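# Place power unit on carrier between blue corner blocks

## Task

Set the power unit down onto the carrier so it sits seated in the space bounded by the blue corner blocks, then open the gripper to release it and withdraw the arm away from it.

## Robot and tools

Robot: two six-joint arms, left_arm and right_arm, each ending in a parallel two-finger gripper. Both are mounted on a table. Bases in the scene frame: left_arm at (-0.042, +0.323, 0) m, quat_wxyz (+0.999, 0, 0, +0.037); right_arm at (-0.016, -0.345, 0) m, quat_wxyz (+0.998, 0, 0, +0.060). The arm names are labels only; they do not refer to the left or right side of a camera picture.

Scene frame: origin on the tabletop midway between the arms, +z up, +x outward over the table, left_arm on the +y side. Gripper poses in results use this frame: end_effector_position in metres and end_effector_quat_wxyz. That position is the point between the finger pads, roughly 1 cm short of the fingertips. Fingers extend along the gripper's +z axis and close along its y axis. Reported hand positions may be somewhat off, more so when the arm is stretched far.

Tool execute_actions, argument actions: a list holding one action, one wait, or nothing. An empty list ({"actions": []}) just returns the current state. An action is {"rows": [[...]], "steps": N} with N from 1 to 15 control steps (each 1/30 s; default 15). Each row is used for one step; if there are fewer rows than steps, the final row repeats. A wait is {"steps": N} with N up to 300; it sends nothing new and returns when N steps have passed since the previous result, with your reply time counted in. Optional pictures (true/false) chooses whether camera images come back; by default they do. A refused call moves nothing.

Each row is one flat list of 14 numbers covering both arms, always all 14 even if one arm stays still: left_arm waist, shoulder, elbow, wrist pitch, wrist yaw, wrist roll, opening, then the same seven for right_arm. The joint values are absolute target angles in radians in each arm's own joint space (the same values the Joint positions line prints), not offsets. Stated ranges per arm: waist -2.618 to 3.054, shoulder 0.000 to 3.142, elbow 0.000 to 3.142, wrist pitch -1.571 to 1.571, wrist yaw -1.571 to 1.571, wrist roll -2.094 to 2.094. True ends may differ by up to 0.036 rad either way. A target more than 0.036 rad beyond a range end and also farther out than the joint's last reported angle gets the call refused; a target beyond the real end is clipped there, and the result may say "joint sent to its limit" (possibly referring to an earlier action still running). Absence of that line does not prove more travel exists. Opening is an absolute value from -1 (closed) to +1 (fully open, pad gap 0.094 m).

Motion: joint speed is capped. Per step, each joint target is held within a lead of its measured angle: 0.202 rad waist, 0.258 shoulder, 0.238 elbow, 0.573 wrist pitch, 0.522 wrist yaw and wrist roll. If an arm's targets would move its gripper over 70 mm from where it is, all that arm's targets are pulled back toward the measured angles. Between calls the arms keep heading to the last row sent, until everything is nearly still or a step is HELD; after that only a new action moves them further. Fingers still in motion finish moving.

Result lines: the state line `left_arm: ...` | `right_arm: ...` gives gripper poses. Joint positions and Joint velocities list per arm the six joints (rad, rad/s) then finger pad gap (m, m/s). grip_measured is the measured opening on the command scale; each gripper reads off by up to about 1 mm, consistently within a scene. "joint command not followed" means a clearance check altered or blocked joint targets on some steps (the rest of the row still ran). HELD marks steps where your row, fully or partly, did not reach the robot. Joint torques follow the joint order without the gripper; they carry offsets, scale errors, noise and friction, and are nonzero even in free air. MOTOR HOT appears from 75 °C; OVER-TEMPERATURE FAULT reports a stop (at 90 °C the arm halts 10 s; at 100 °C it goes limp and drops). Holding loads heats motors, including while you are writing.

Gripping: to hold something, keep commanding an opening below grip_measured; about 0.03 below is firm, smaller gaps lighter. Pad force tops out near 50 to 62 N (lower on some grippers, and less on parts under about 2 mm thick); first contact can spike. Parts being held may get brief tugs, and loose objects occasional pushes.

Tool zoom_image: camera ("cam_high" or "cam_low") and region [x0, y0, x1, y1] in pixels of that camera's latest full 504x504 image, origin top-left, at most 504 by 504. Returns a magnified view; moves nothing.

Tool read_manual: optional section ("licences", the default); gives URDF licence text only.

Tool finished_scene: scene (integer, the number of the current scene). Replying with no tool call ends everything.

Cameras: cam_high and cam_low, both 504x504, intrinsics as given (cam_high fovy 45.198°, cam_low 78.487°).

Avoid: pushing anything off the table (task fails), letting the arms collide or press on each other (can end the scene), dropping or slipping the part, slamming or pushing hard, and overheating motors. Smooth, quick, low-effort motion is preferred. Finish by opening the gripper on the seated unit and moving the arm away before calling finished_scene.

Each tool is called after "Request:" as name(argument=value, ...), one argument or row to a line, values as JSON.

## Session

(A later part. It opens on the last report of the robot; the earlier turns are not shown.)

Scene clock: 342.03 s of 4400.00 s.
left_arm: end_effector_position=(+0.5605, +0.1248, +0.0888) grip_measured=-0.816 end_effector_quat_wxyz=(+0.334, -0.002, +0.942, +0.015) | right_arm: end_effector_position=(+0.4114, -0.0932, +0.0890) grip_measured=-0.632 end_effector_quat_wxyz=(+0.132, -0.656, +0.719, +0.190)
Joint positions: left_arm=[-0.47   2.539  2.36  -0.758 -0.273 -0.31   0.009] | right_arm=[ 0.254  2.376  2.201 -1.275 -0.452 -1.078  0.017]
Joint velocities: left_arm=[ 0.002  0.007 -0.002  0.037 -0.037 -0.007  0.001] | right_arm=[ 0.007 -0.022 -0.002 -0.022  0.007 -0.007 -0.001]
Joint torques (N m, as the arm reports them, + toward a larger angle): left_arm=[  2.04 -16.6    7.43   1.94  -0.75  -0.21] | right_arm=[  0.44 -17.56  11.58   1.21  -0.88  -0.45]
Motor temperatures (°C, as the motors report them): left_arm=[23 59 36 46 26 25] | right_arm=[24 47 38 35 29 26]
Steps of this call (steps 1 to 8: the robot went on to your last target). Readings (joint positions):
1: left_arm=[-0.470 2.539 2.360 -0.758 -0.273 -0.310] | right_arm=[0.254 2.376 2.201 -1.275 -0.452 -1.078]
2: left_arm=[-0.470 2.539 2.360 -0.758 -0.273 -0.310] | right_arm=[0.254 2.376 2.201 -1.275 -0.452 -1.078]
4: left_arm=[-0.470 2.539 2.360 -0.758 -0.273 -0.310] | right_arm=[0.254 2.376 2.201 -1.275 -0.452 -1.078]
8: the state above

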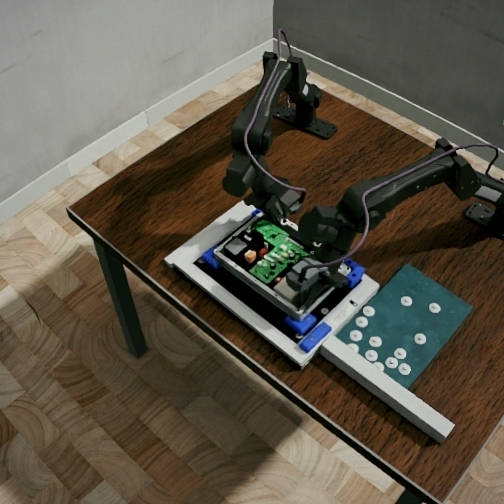

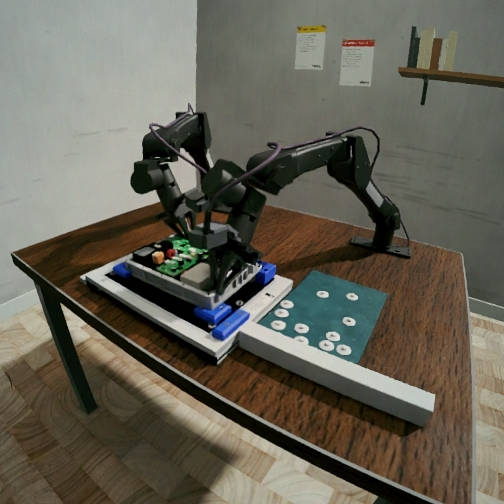

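Request:
execute_actions(
  actions=[
    {"rows":[[-0.45,2.468,2.39,-0.702,-0.32,-0.33,-1,0.258,2.322,2.268,-1.155,-0.51,-1.12,-1],[-0.452,2.461,2.385,-0.704,-0.32,-0.33,-1,0.258,2.319,2.268,-1.155,-0.51,-1.12,-1],[-0.454,2.454,2.38,-0.706,-0.32,-0.33,-1,0.258,2.316,2.268,-1.155,-0.51,-1.12,-1],[-0.456,2.447,2.375,-0.708,-0.32,-0.33,-1,0.258,2.313,2.268,-1.155,-0.51,-1.12,-1],[-0.458,2.44,2.37,-0.71,-0.32,-0.33,-1,0.258,2.31,2.268,-1.155,-0.51,-1.12,-1],[-0.458,2.433,2.365,-0.712,-0.32,-0.33,-1,0.258,2.31,2.268,-1.155,-0.51,-1.12,-1],[-0.458,2.426,2.36,-0.714,-0.32,-0.33,-1,0.258,2.31,2.268,-1.155,-0.51,-1.12,-1],[-0.458,2.42,2.35,-0.716,-0.32,-0.33,-1,0.258,2.31,2.268,-1.155,-0.51,-1.12,-1]],"steps":15},
  ],
  pictures=false,
)

Request:
execute_actions(
  actions=[
    {"steps":8},
  ],
)

Request:
zoom_image(
  camera="cam_low",
  region=[100,230,280,340],
)

Scene clock: 360.87 s of 4400.00 s.
left_arm: end_effector_position=(+0.5578, +0.1243, +0.0903) grip_measured=-0.816 end_effector_quat_wxyz=(+0.333, -0.006, +0.943, +0.010) | right_arm: end_effector_position=(+0.4111, -0.0948, +0.0898) grip_measured=-0.632 end_effector_quat_wxyz=(+0.131, -0.659, +0.717, +0.185)
Joint positions: left_arm=[-0.47   2.523  2.338 -0.753 -0.265 -0.32   0.009] | right_arm=[ 0.254  2.372  2.201 -1.28  -0.442 -1.087  0.017]
Joint velocities: left_arm=[-0.012 -0.007  0.017 -0.007  0.022 -0.022 -0.   ] | right_arm=[-0.017  0.002  0.012  0.022 -0.095  0.007 -0.   ]
Joint torques (N m, as the arm reports them, + toward a larger angle): left_arm=[  0.91 -19.09   6.04   1.73  -0.73  -0.12] | right_arm=[  0.28 -18.32  11.5    1.26  -0.91  -0.38]
Motor temperatures (°C, as the motors report them): left_arm=[24 65 37 45 26 25] | right_arm=[24 51 40 35 29 26]
Steps of this call (steps 1 to 15: the robot went on to your last target; steps 16 to 90: nothing new was sent; then 15.33 s passed at rest; steps 91 to 105: all 15 steps of this action). Readings (joint positions):
91: left_arm=[-0.470 2.539 2.360 -0.758 -0.273 -0.310] | right_arm=[0.254 2.376 2.201 -1.275 -0.452 -1.078]
92: left_arm=[-0.470 2.538 2.360 -0.758 -0.272 -0.310] | right_arm=[0.254 2.376 2.201 -1.275 -0.452 -1.078]
94: left_arm=[-0.470 2.537 2.360 -0.758 -0.271 -0.311] | right_arm=[0.254 2.375 2.201 -1.275 -0.452 -1.078]
98: left_arm=[-0.470 2.529 2.349 -0.759 -0.267 -0.314] | right_arm=[0.254 2.373 2.201 -1.278 -0.446 -1.081]
105: the state above

Scene clock: 361.13 s of 4400.00 s.
left_arm: end_effector_position=(+0.5578, +0.1244, +0.0901) grip_measured=-0.816 end_effector_quat_wxyz=(+0.333, -0.006, +0.943, +0.010) | right_arm: end_effector_position=(+0.4111, -0.0948, +0.0898) grip_measured=-0.632 end_effector_quat_wxyz=(+0.131, -0.659, +0.717, +0.185)
Joint positions: left_arm=[-0.47   2.523  2.337 -0.753 -0.265 -0.32   0.009] | right_arm=[ 0.254  2.372  2.201 -1.28  -0.442 -1.087  0.017]
Joint velocities: left_arm=[-0.007  0.012  0.002  0.007 -0.007  0.051 -0.002] | right_arm=[-0.012 -0.007 -0.002  0.051  0.051  0.007 -0.   ]
Joint torques (N m, as the arm reports them, + toward a larger angle): left_arm=[  0.91 -19.05   5.98   1.75  -0.73  -0.12] | right_arm=[  0.09 -18.19  11.42   1.27  -0.96  -0.36]
Motor temperatures (°C, as the motors report them): left_arm=[24 66 37 45 26 25] | right_arm=[24 51 40 35 29 26]
Steps of this call (steps 1 to 8: the robot went on to your last target). Readings (joint positions):
1: left_arm=[-0.470 2.523 2.337 -0.753 -0.265 -0.320] | right_arm=[0.254 2.372 2.201 -1.280 -0.442 -1.087]
2: left_arm=[-0.470 2.523 2.337 -0.753 -0.265 -0.320] | right_arm=[0.254 2.372 2.201 -1.280 -0.442 -1.087]
4: left_arm=[-0.470 2.523 2.337 -0.753 -0.265 -0.320] | right_arm=[0.254 2.372 2.201 -1.280 -0.442 -1.087]
8: the state above

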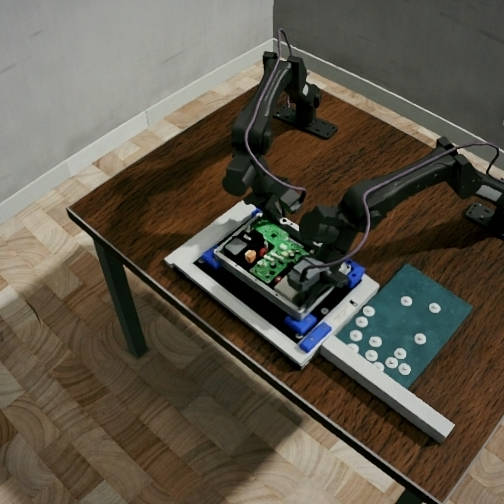

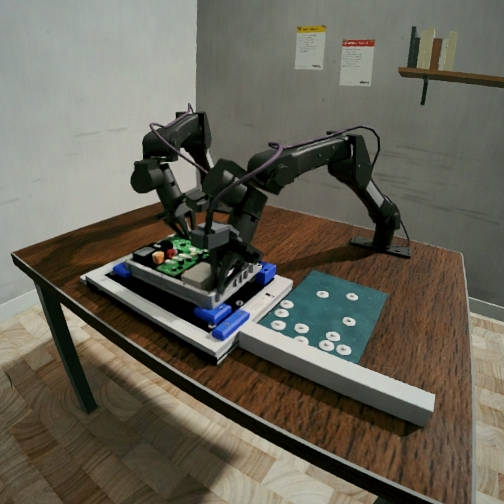

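Region (100, 230, 280, 340) of cam_low's 504x504 image, scaled by 2.800, with more detail than that image has.

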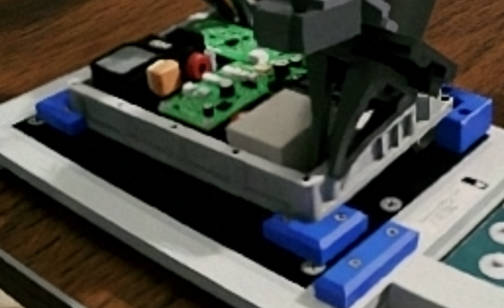

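Moved 3 mm. Now drop the left elbow a bit, with slight +y on both.

Request:
execute_actions(
  actions=[
    {"rows":[[-0.456,2.42,2.345,-0.714,-0.32,-0.33,-1,0.261,2.31,2.268,-1.155,-0.515,-1.11,-1],[-0.454,2.42,2.34,-0.712,-0.32,-0.33,-1,0.264,2.31,2.268,-1.155,-0.52,-1.11,-1],[-0.452,2.42,2.335,-0.71,-0.32,-0.33,-1,0.267,2.31,2.268,-1.155,-0.525,-1.11,-1],[-0.45,2.42,2.33,-0.708,-0.32,-0.33,-1,0.27,2.31,2.268,-1.155,-0.53,-1.11,-1],[-0.448,2.42,2.325,-0.706,-0.32,-0.33,-1,0.272,2.31,2.268,-1.155,-0.53,-1.11,-1],[-0.448,2.42,2.32,-0.704,-0.32,-0.33,-1,0.272,2.31,2.268,-1.155,-0.53,-1.11,-1],[-0.448,2.42,2.315,-0.702,-0.32,-0.33,-1,0.272,2.31,2.268,-1.155,-0.53,-1.11,-1],[-0.448,2.42,2.31,-0.7,-0.32,-0.33,-1,0.272,2.31,2.268,-1.155,-0.53,-1.11,-1]],"steps":15},
  ],
  pictures=false,
)

Request:
execute_actions(
  actions=[
    {"rows":[[-0.448,2.43,2.311,-0.7,-0.32,-0.33,-1,0.272,2.317,2.263,-1.155,-0.53,-1.11,-1],[-0.448,2.44,2.312,-0.7,-0.32,-0.33,-1,0.272,2.324,2.258,-1.155,-0.53,-1.11,-1],[-0.448,2.45,2.313,-0.7,-0.32,-0.33,-1,0.272,2.331,2.253,-1.155,-0.53,-1.11,-1],[-0.448,2.46,2.314,-0.7,-0.32,-0.33,-1,0.272,2.338,2.248,-1.155,-0.53,-1.11,-1],[-0.448,2.47,2.315,-0.7,-0.32,-0.33,-1,0.272,2.345,2.243,-1.155,-0.53,-1.11,-1],[-0.448,2.48,2.316,-0.7,-0.32,-0.33,-1,0.272,2.352,2.238,-1.155,-0.53,-1.11,-1],[-0.448,2.49,2.317,-0.7,-0.32,-0.33,-1,0.272,2.359,2.233,-1.155,-0.53,-1.11,-1],[-0.448,2.5,2.318,-0.7,-0.32,-0.33,-1,0.272,2.366,2.228,-1.155,-0.53,-1.11,-1],[-0.448,2.51,2.319,-0.7,-0.32,-0.33,-1,0.272,2.373,2.223,-1.155,-0.53,-1.11,-1],[-0.448,2.52,2.32,-0.7,-0.32,-0.33,-1,0.272,2.38,2.218,-1.155,-0.53,-1.11,-1],[-0.448,2.53,2.32,-0.7,-0.32,-0.33,-1,0.272,2.387,2.213,-1.155,-0.53,-1.11,-1]],"steps":15},
  ],
)

Request:
zoom_image(
  camera="cam_low",
  region=[100,230,280,340],
)

Request:
zoom_image(
  camera="cam_high",
  region=[180,170,390,370],
)

Scene clock: 386.30 s of 4400.00 s.
left_arm: end_effector_position=(+0.5577, +0.1244, +0.0895) grip_measured=-0.816 end_effector_quat_wxyz=(+0.336, -0.006, +0.942, +0.008) | right_arm: end_effector_position=(+0.4110, -0.0947, +0.0899) grip_measured=-0.632 end_effector_quat_wxyz=(+0.131, -0.659, +0.717, +0.185)
Joint positions: left_arm=[-0.47   2.509  2.305 -0.725 -0.265 -0.32   0.009] | right_arm=[ 0.254  2.372  2.201 -1.28  -0.443 -1.087  0.017]
Joint velocities: left_arm=[ 0.002 -0.007  0.002 -0.007 -0.007 -0.007  0.001] | right_arm=[-0.012 -0.012 -0.017 -0.037 -0.066 -0.051  0.001]
Joint torques (N m, as the arm reports them, + toward a larger angle): left_arm=[  1.72 -18.13   5.41   1.67  -0.73  -0.12] | right_arm=[  1.38 -18.13  11.78   1.21  -1.15  -0.2 ]
Motor temperatures (°C, as the motors report them): left_arm=[24 75 36 44 26 25] | right_arm=[24 55 41 35 29 26]
MOTOR HOT: a motor of the left arm reached 75 °C. Now the hottest motor of the left arm, joint 2 (shoulder), reports 75 °C. The controller's stop level is 90 °C. To cool a motor, set the load down, stop pushing, or move to a pose that needs little force.
Steps of this call (steps 1 to 15: the robot went on to your last target; steps 16 to 90: nothing new was sent; then 21.67 s passed at rest; steps 91 to 105: all 15 steps of this action). Readings (joint positions):
91: left_arm=[-0.470 2.523 2.337 -0.753 -0.265 -0.320] | right_arm=[0.254 2.372 2.201 -1.280 -0.442 -1.087]
92: left_arm=[-0.470 2.523 2.337 -0.752 -0.265 -0.320] | right_arm=[0.254 2.372 2.201 -1.280 -0.442 -1.087]
94: left_arm=[-0.470 2.520 2.330 -0.747 -0.265 -0.320] | right_arm=[0.254 2.372 2.201 -1.280 -0.443 -1.087]
98: left_arm=[-0.470 2.512 2.312 -0.731 -0.265 -0.320] | right_arm=[0.254 2.372 2.201 -1.280 -0.443 -1.087]
105: the state above

Scene clock: 386.80 s of 4400.00 s.
left_arm: end_effector_position=(+0.5572, +0.1248, +0.0776) grip_measured=-0.817 end_effector_quat_wxyz=(+0.328, -0.007, +0.944, +0.012) | right_arm: end_effector_position=(+0.4098, -0.0943, +0.0797) grip_measured=-0.626 end_effector_quat_wxyz=(+0.121, -0.657, +0.719, +0.191)
Joint positions: left_arm=[-0.47   2.529  2.305 -0.725 -0.266 -0.323  0.009] | right_arm=[ 0.255  2.395  2.201 -1.281 -0.446 -1.085  0.018]
Joint velocities: left_arm=[ 0.002 -0.007 -0.002 -0.066  0.037  0.051  0.   ] | right_arm=[ 0.002  0.012 -0.007  0.051 -0.022  0.066  0.001]
Joint torques (N m, as the arm reports them, + toward a larger angle): left_arm=[  1.67 -12.32   6.1    1.62  -0.71  -0.03] | right_arm=[  1.44 -14.34   6.82   1.21  -1.03  -0.28]
Motor temperatures (°C, as the motors report them): left_arm=[24 75 36 44 26 25] | right_arm=[24 55 41 35 29 26]
MOTOR HOT: still on. Now the hottest motor of the left arm, joint 2 (shoulder), reports 75 °C; the controller's stop level is 90 °C.
Steps of this call (steps 1 to 15: all 15 steps of this action). Readings (joint positions):
1: left_arm=[-0.470 2.509 2.305 -0.725 -0.265 -0.320] | right_arm=[0.254 2.372 2.201 -1.280 -0.443 -1.087]
2: left_arm=[-0.470 2.509 2.305 -0.725 -0.265 -0.320] | right_arm=[0.254 2.372 2.201 -1.280 -0.443 -1.087]
4: left_arm=[-0.470 2.509 2.305 -0.725 -0.265 -0.320] | right_arm=[0.254 2.372 2.201 -1.280 -0.443 -1.087]
8: left_arm=[-0.470 2.511 2.305 -0.725 -0.265 -0.320] | right_arm=[0.254 2.375 2.201 -1.280 -0.444 -1.087]
15: the state above

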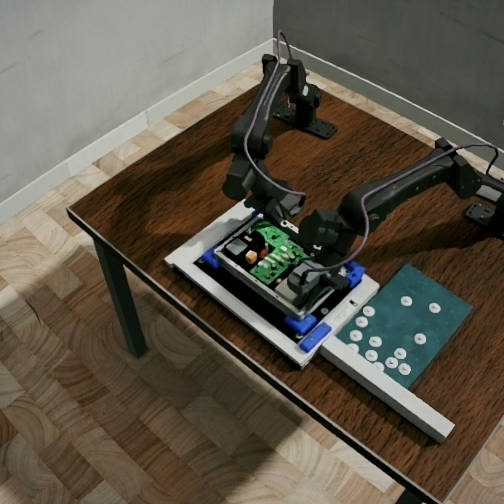

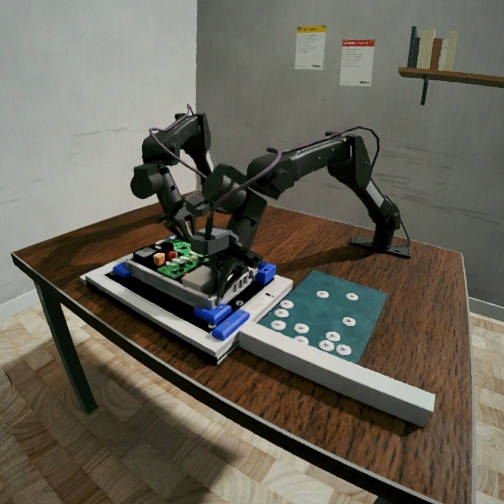

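Region (100, 230, 280, 340) of cam_low's 504x504 image, scaled by 2.800, with more detail than that image has.

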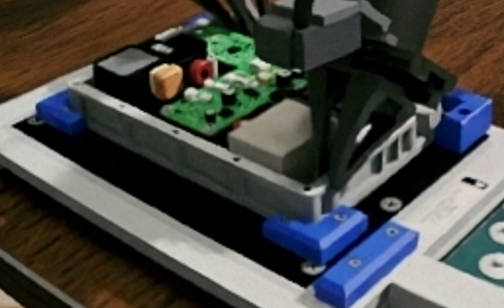

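Region (180, 170, 390, 370) of cam_high's 504x504 image, scaled by 2.400, with more detail than that image has; it fills the top 480 rows of this view, and the rest is white.

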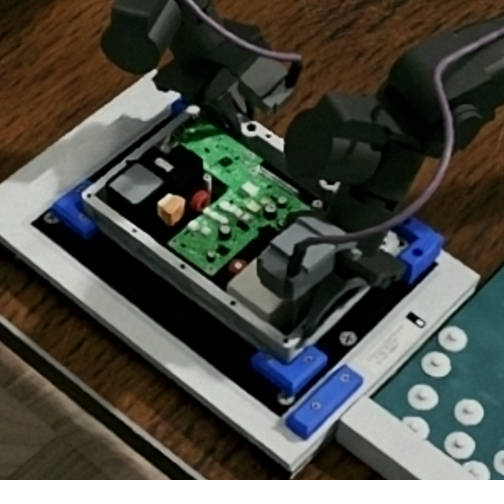

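Request:
execute_actions(
  actions=[
    {"rows":[[-0.442,2.525,2.32,-0.7,-0.33,-0.33,-1,0.275,2.387,2.21,-1.17,-0.53,-1.11,-1],[-0.436,2.52,2.32,-0.7,-0.34,-0.33,-1,0.278,2.387,2.207,-1.185,-0.53,-1.11,-1],[-0.43,2.515,2.32,-0.7,-0.35,-0.33,-1,0.281,2.387,2.204,-1.2,-0.53,-1.11,-1],[-0.424,2.51,2.32,-0.7,-0.36,-0.33,-1,0.284,2.387,2.201,-1.215,-0.53,-1.11,-1],[-0.418,2.505,2.32,-0.7,-0.37,-0.33,-1,0.287,2.387,2.2,-1.23,-0.53,-1.11,-1],[-0.412,2.5,2.32,-0.7,-0.38,-0.33,-1,0.29,2.387,2.2,-1.245,-0.53,-1.11,-1],[-0.406,2.5,2.32,-0.7,-0.39,-0.33,-1,0.29,2.387,2.2,-1.26,-0.53,-1.11,-1],[-0.4,2.5,2.32,-0.7,-0.4,-0.33,-1,0.29,2.387,2.2,-1.27,-0.53,-1.11,-1]],"steps":15},
  ],
)

Request:
zoom_image(
  camera="cam_high",
  region=[180,170,390,370],
)

Scene clock: 402.57 s of 4400.00 s.
left_arm: end_effector_position=(+0.5577, +0.1265, +0.0776) grip_measured=-0.817 end_effector_quat_wxyz=(+0.328, -0.008, +0.944, +0.012) | right_arm: end_effector_position=(+0.4089, -0.0942, +0.0791) grip_measured=-0.626 end_effector_quat_wxyz=(+0.118, -0.658, +0.719, +0.190)
Joint positions: left_arm=[-0.467  2.529  2.305 -0.725 -0.266 -0.324  0.009] | right_arm=[ 0.257  2.395  2.201 -1.283 -0.442 -1.084  0.018]
Joint velocities: left_arm=[-0.017  0.002 -0.022 -0.007  0.007 -0.037  0.   ] | right_arm=[-0.002 -0.012  0.007  0.051  0.007  0.051 -0.   ]
Joint torques (N m, as the arm reports them, + toward a larger angle): left_arm=[  5.32 -14.36   6.09   1.64  -1.6   -0.08] | right_arm=[  2.37 -14.     6.09   0.29  -1.17  -0.26]
Motor temperatures (°C, as the motors report them): left_arm=[24 66 36 43 26 25] | right_arm=[24 51 39 35 29 26]
MOTOR HOT: cleared. Now the hottest motor of the left arm, joint 2 (shoulder), reports 66 °C.
Steps of this call (steps 1 to 15: the robot went on to your last target; steps 16 to 90: nothing new was sent; then 12.27 s passed at rest; steps 91 to 105: all 15 steps of this action). Readings (joint positions):
91: left_arm=[-0.470 2.529 2.305 -0.725 -0.266 -0.323] | right_arm=[0.255 2.395 2.201 -1.281 -0.446 -1.085]
92: left_arm=[-0.470 2.529 2.305 -0.725 -0.266 -0.323] | right_arm=[0.255 2.395 2.201 -1.282 -0.446 -1.085]
94: left_arm=[-0.469 2.529 2.305 -0.725 -0.266 -0.324] | right_arm=[0.255 2.395 2.201 -1.282 -0.446 -1.085]
98: left_arm=[-0.467 2.529 2.305 -0.725 -0.266 -0.324] | right_arm=[0.257 2.395 2.201 -1.283 -0.442 -1.084]
105: the state above

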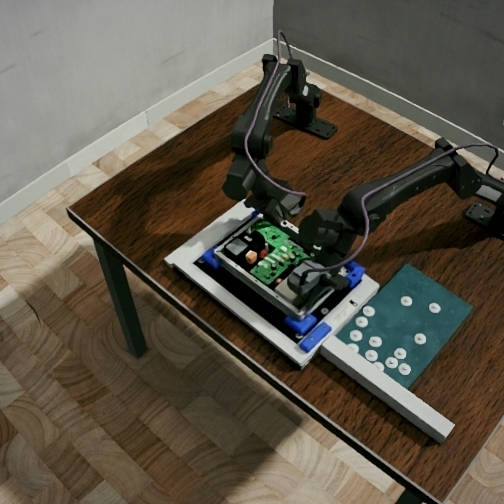

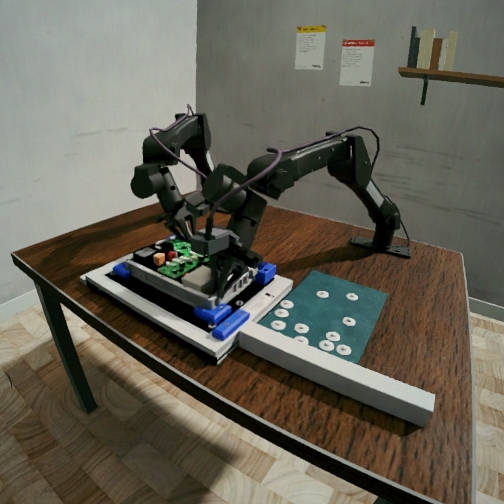

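Region (180, 170, 390, 370) of cam_high's 504x504 image, scaled by 2.400, with more detail than that image has; it fills the top 480 rows of this view, and the rest is white.

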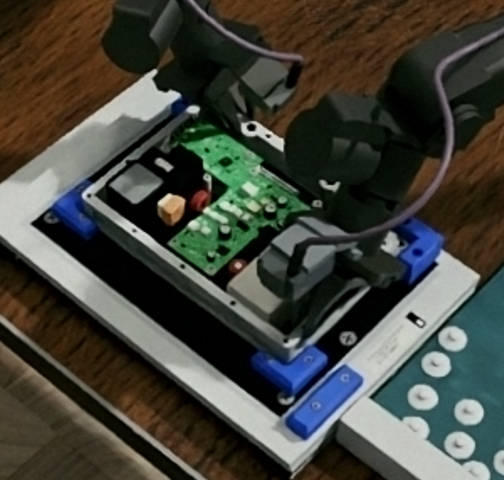

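Request:
execute_actions(
  actions=[
    {"rows":[[-0.42,2.51,2.315,-0.71,-0.36,-0.33,-1,0.28,2.39,2.2,-1.275,-0.5,-1.1,-1],[-0.44,2.52,2.31,-0.715,-0.32,-0.325,-1,0.27,2.394,2.2,-1.28,-0.48,-1.09,-1],[-0.455,2.53,2.305,-0.72,-0.29,-0.325,-1,0.262,2.398,2.2,-1.28,-0.46,-1.085,-1],[-0.468,2.53,2.305,-0.725,-0.27,-0.325,-1,0.257,2.398,2.2,-1.283,-0.445,-1.085,-1],[-0.468,2.53,2.305,-0.725,-0.27,-0.325,-1,0.257,2.398,2.2,-1.283,-0.445,-1.085,-1],[-0.468,2.53,2.305,-0.725,-0.27,-0.325,-1,0.257,2.398,2.2,-1.283,-0.445,-1.085,-1],[-0.468,2.53,2.305,-0.725,-0.27,-0.325,-0.5,0.257,2.398,2.2,-1.283,-0.445,-1.085,-0.4]],"steps":15},
  ],
  pictures=false,
)

Request:
execute_actions(
  actions=[
    {"rows":[[-0.468,2.51,2.305,-0.725,-0.27,-0.325,-0.5,0.257,2.378,2.2,-1.283,-0.445,-1.085,-0.4],[-0.468,2.49,2.305,-0.725,-0.27,-0.325,-0.5,0.257,2.358,2.2,-1.283,-0.445,-1.085,-0.4],[-0.468,2.47,2.305,-0.725,-0.27,-0.325,-0.5,0.257,2.338,2.2,-1.283,-0.445,-1.085,-0.4],[-0.468,2.45,2.305,-0.725,-0.27,-0.325,-0.5,0.257,2.318,2.2,-1.283,-0.445,-1.085,-0.4],[-0.468,2.43,2.305,-0.725,-0.27,-0.325,-0.5,0.257,2.298,2.2,-1.283,-0.445,-1.085,-0.4],[-0.468,2.41,2.305,-0.725,-0.27,-0.325,-0.5,0.257,2.278,2.2,-1.283,-0.445,-1.085,-0.4],[-0.468,2.39,2.305,-0.725,-0.27,-0.325,-0.5,0.257,2.258,2.2,-1.283,-0.445,-1.085,-0.4]],"steps":15},
  ],
)

Request:
zoom_image(
  camera="cam_low",
  region=[100,230,280,340],
)

Request:
zoom_image(
  camera="cam_high",
  region=[180,170,390,370],
)

Scene clock: 423.73 s of 4400.00 s.
left_arm: end_effector_position=(+0.5564, +0.1244, +0.0741) grip_measured=-0.501 end_effector_quat_wxyz=(+0.324, -0.006, +0.946, +0.009) | right_arm: end_effector_position=(+0.4090, -0.0956, +0.0753) grip_measured=-0.403 end_effector_quat_wxyz=(+0.113, -0.655, +0.723, +0.187)
Joint positions: left_arm=[-0.469  2.534  2.305 -0.727 -0.257 -0.324  0.023] | right_arm=[ 0.257  2.402  2.201 -1.284 -0.433 -1.077  0.028]
Joint velocities: left_arm=[ 0.017 -0.002 -0.012  0.022  0.007 -0.051 -0.001] | right_arm=[ 0.007  0.022 -0.017 -0.066 -0.037  0.037  0.001]
Joint torques (N m, as the arm reports them, + toward a larger angle): left_arm=[ -0.08 -12.8    5.09   1.4   -0.21  -0.05] | right_arm=[  0.12 -13.72   6.05   0.23  -0.37  -0.11]
Motor temperatures (°C, as the motors report them): left_arm=[25 66 36 43 28 25] | right_arm=[24 50 38 33 30 26]
Steps of this call (steps 1 to 15: the robot went on to your last target; steps 16 to 90: nothing new was sent; then 17.67 s passed at rest; steps 91 to 105: all 15 steps of this action). Readings (joint positions):
91: left_arm=[-0.467 2.529 2.305 -0.725 -0.264 -0.324] | right_arm=[0.257 2.395 2.201 -1.284 -0.440 -1.083]
92: left_arm=[-0.467 2.529 2.305 -0.725 -0.261 -0.324] | right_arm=[0.257 2.395 2.201 -1.284 -0.438 -1.081]
94: left_arm=[-0.469 2.529 2.305 -0.726 -0.257 -0.324] | right_arm=[0.257 2.395 2.201 -1.284 -0.435 -1.078]
98: left_arm=[-0.469 2.529 2.305 -0.726 -0.257 -0.324] | right_arm=[0.257 2.395 2.201 -1.284 -0.433 -1.077]
105: the state above

Scene clock: 424.23 s of 4400.00 s.
left_arm: end_effector_position=(+0.5561, +0.1245, +0.1514) grip_measured=-0.501 end_effector_quat_wxyz=(+0.377, -0.014, +0.926, -0.013) | right_arm: end_effector_position=(+0.4107, -0.0955, +0.1384) grip_measured=-0.403 end_effector_quat_wxyz=(+0.174, -0.663, +0.710, +0.162)
Joint positions: left_arm=[-0.469  2.406  2.305 -0.733 -0.257 -0.324  0.023] | right_arm=[ 0.257  2.266  2.201 -1.285 -0.43  -1.077  0.028]
Joint velocities: left_arm=[-0.012 -0.061 -0.007  0.051 -0.022 -0.007 -0.001] | right_arm=[-0.002  0.002 -0.017 -0.007 -0.022 -0.037 -0.001]
Joint torques (N m, as the arm reports them, + toward a larger angle): left_arm=[  0.03 -12.69   5.18   1.59  -0.23  -0.04] | right_arm=[  0.01 -13.1    6.17   0.44  -0.34  -0.13]
Motor temperatures (°C, as the motors report them): left_arm=[25 66 36 43 28 25] | right_arm=[24 50 38 33 30 26]
Steps of this call (steps 1 to 15: all 15 steps of this action). Readings (joint positions):
1: left_arm=[-0.469 2.534 2.305 -0.727 -0.257 -0.324] | right_arm=[0.257 2.402 2.201 -1.284 -0.433 -1.077]
2: left_arm=[-0.469 2.534 2.305 -0.727 -0.257 -0.324] | right_arm=[0.257 2.402 2.201 -1.284 -0.433 -1.077]
4: left_arm=[-0.469 2.530 2.305 -0.729 -0.257 -0.324] | right_arm=[0.257 2.396 2.201 -1.285 -0.433 -1.077]
8: left_arm=[-0.469 2.489 2.305 -0.740 -0.257 -0.324] | right_arm=[0.257 2.343 2.201 -1.285 -0.430 -1.077]
15: the state above

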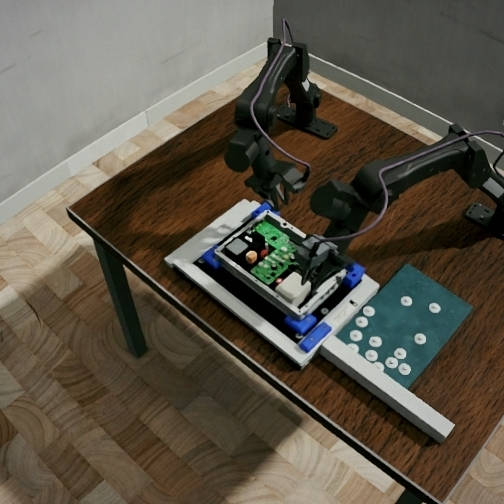

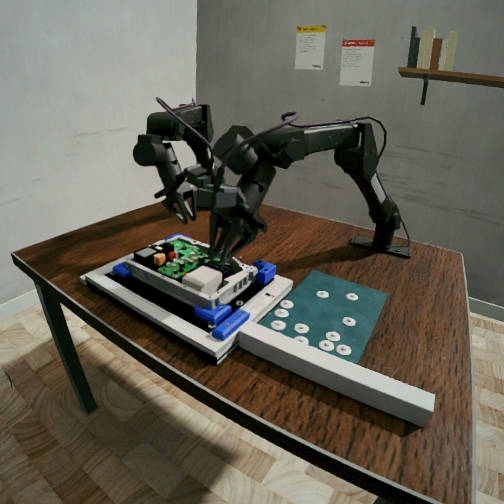

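Region (100, 230, 280, 340) of cam_low's 504x504 image, scaled by 2.800, with more detail than that image has.

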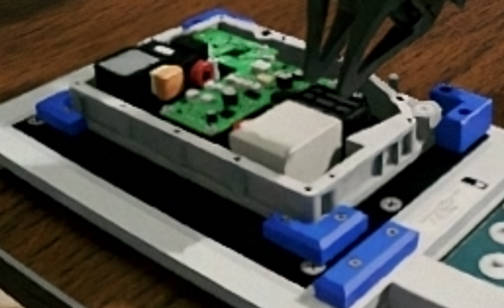

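Region (180, 170, 390, 370) of cam_high's 504x504 image, scaled by 2.400, with more detail than that image has; it fills the top 480 rows of this view, and the rest is white.

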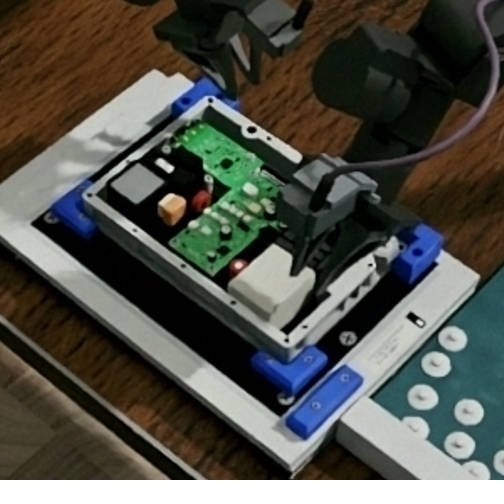

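Looks seated. Retreat.

Request:
execute_actions(
  actions=[
    {"rows":[[-0.3,1.6,1.6,-0.725,-0.27,-0.325,-0.5,0.05,1.6,1.6,-1.283,-0.445,-1.085,-0.4]],"steps":15},
  ],
  pictures=false,
)

Request:
execute_actions(
  actions=[
    {"steps":25},
  ],
)

Request:
zoom_image(
  camera="cam_high",
  region=[190,190,380,350],
)

Scene clock: 430.37 s of 4400.00 s.
left_arm: end_effector_position=(+0.4197, +0.2741, +0.2319) grip_measured=-0.501 end_effector_quat_wxyz=(+0.364, -0.100, +0.926, +0.028) | right_arm: end_effector_position=(+0.3023, -0.2172, +0.2289) grip_measured=-0.403 end_effector_quat_wxyz=(+0.227, -0.587, +0.767, +0.122)
Joint positions: left_arm=[-0.282  1.703  1.604 -0.765 -0.263 -0.324  0.023] | right_arm=[ 0.042  1.575  1.606 -1.294 -0.428 -1.077  0.028]
Joint velocities: left_arm=[-0.149 -1.219 -0.012  0.125 -0.037 -0.037  0.   ] | right_arm=[ 0.085 -0.203 -0.007 -0.022 -0.081  0.037 -0.001]
Joint torques (N m, as the arm reports them, + toward a larger angle): left_arm=[-0.79 -9.    4.89  1.64 -0.17 -0.04] | right_arm=[ 0.26 -3.55  5.67  0.66 -0.23 -0.1 ]
Motor temperatures (°C, as the motors report them): left_arm=[24 65 36 42 27 25] | right_arm=[24 49 38 32 29 26]
Steps of this call (steps 1 to 15: the robot went on to your last target; steps 16 to 90: nothing new was sent; then 2.63 s passed at rest; steps 91 to 105: all 15 steps of this action). Readings (joint positions):
91: left_arm=[-0.462 2.390 2.277 -0.720 -0.254 -0.324] | right_arm=[0.248 2.250 2.169 -1.266 -0.434 -1.077]
92: left_arm=[-0.453 2.359 2.224 -0.717 -0.249 -0.324] | right_arm=[0.234 2.216 2.111 -1.256 -0.436 -1.077]
94: left_arm=[-0.416 2.287 2.110 -0.721 -0.248 -0.324] | right_arm=[0.177 2.131 1.988 -1.257 -0.436 -1.077]
98: left_arm=[-0.314 2.073 1.817 -0.717 -0.251 -0.324] | right_arm=[0.040 1.875 1.686 -1.256 -0.422 -1.077]
105: the state above

Scene clock: 431.20 s of 4400.00 s.
left_arm: end_effector_position=(+0.4108, +0.2705, +0.2826) grip_measured=-0.501 end_effector_quat_wxyz=(+0.423, -0.101, +0.900, +0.006) | right_arm: end_effector_position=(+0.3049, -0.2156, +0.2204) grip_measured=-0.403 end_effector_quat_wxyz=(+0.216, -0.587, +0.769, +0.130)
Joint positions: left_arm=[-0.294  1.6    1.604 -0.731 -0.263 -0.324  0.023] | right_arm=[ 0.044  1.602  1.606 -1.293 -0.431 -1.078  0.028]
Joint velocities: left_arm=[-0.017 -0.007  0.002  0.066  0.022  0.007 -0.002] | right_arm=[-0.002 -0.022 -0.007 -0.007 -0.037  0.022  0.001]
Joint torques (N m, as the arm reports them, + toward a larger angle): left_arm=[-0.5  -6.28  4.79  1.73 -0.18 -0.04] | right_arm=[ 0.46 -7.04  5.73  0.61 -0.37 -0.11]
Motor temperatures (°C, as the motors report them): left_arm=[24 65 36 42 27 25] | right_arm=[24 49 38 32 29 26]
Steps of this call (steps 1 to 25: the robot went on to your last target). Readings (joint positions):
1: left_arm=[-0.287 1.664 1.604 -0.758 -0.263 -0.324] | right_arm=[0.044 1.573 1.606 -1.294 -0.431 -1.078]
2: left_arm=[-0.290 1.630 1.604 -0.750 -0.263 -0.324] | right_arm=[0.044 1.576 1.606 -1.294 -0.431 -1.078]
4: left_arm=[-0.294 1.589 1.604 -0.736 -0.263 -0.324] | right_arm=[0.044 1.589 1.606 -1.293 -0.431 -1.078]
8: left_arm=[-0.294 1.589 1.604 -0.731 -0.263 -0.324] | right_arm=[0.044 1.602 1.606 -1.293 -0.431 -1.078]
25: the state above

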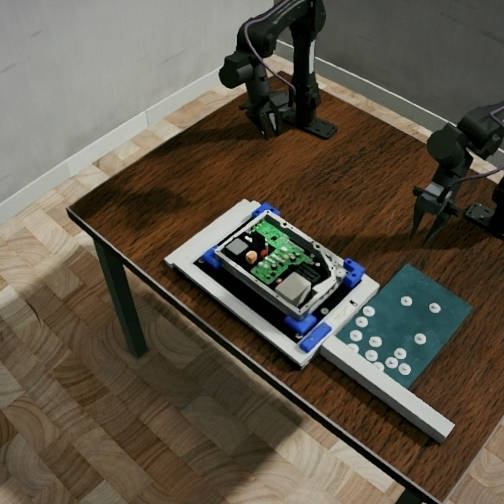

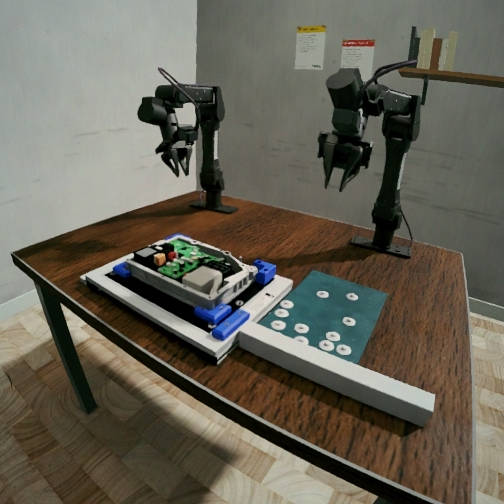

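Region (190, 190, 380, 350) of cam_high's 504x504 image, scaled by 2.653, with more detail than that image has; it fills the top 424 rows of this view, and the rest is white.

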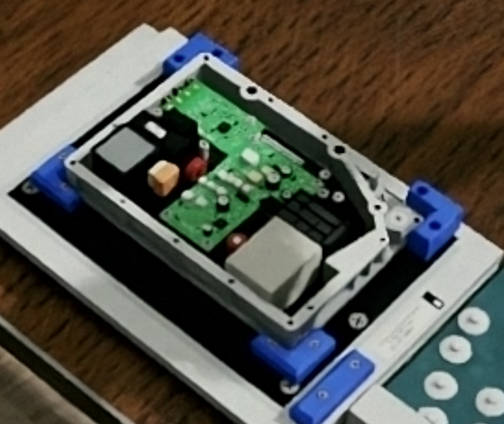

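Request:
finished_scene(
  scene=2,
)

The scene is finished: the task was done.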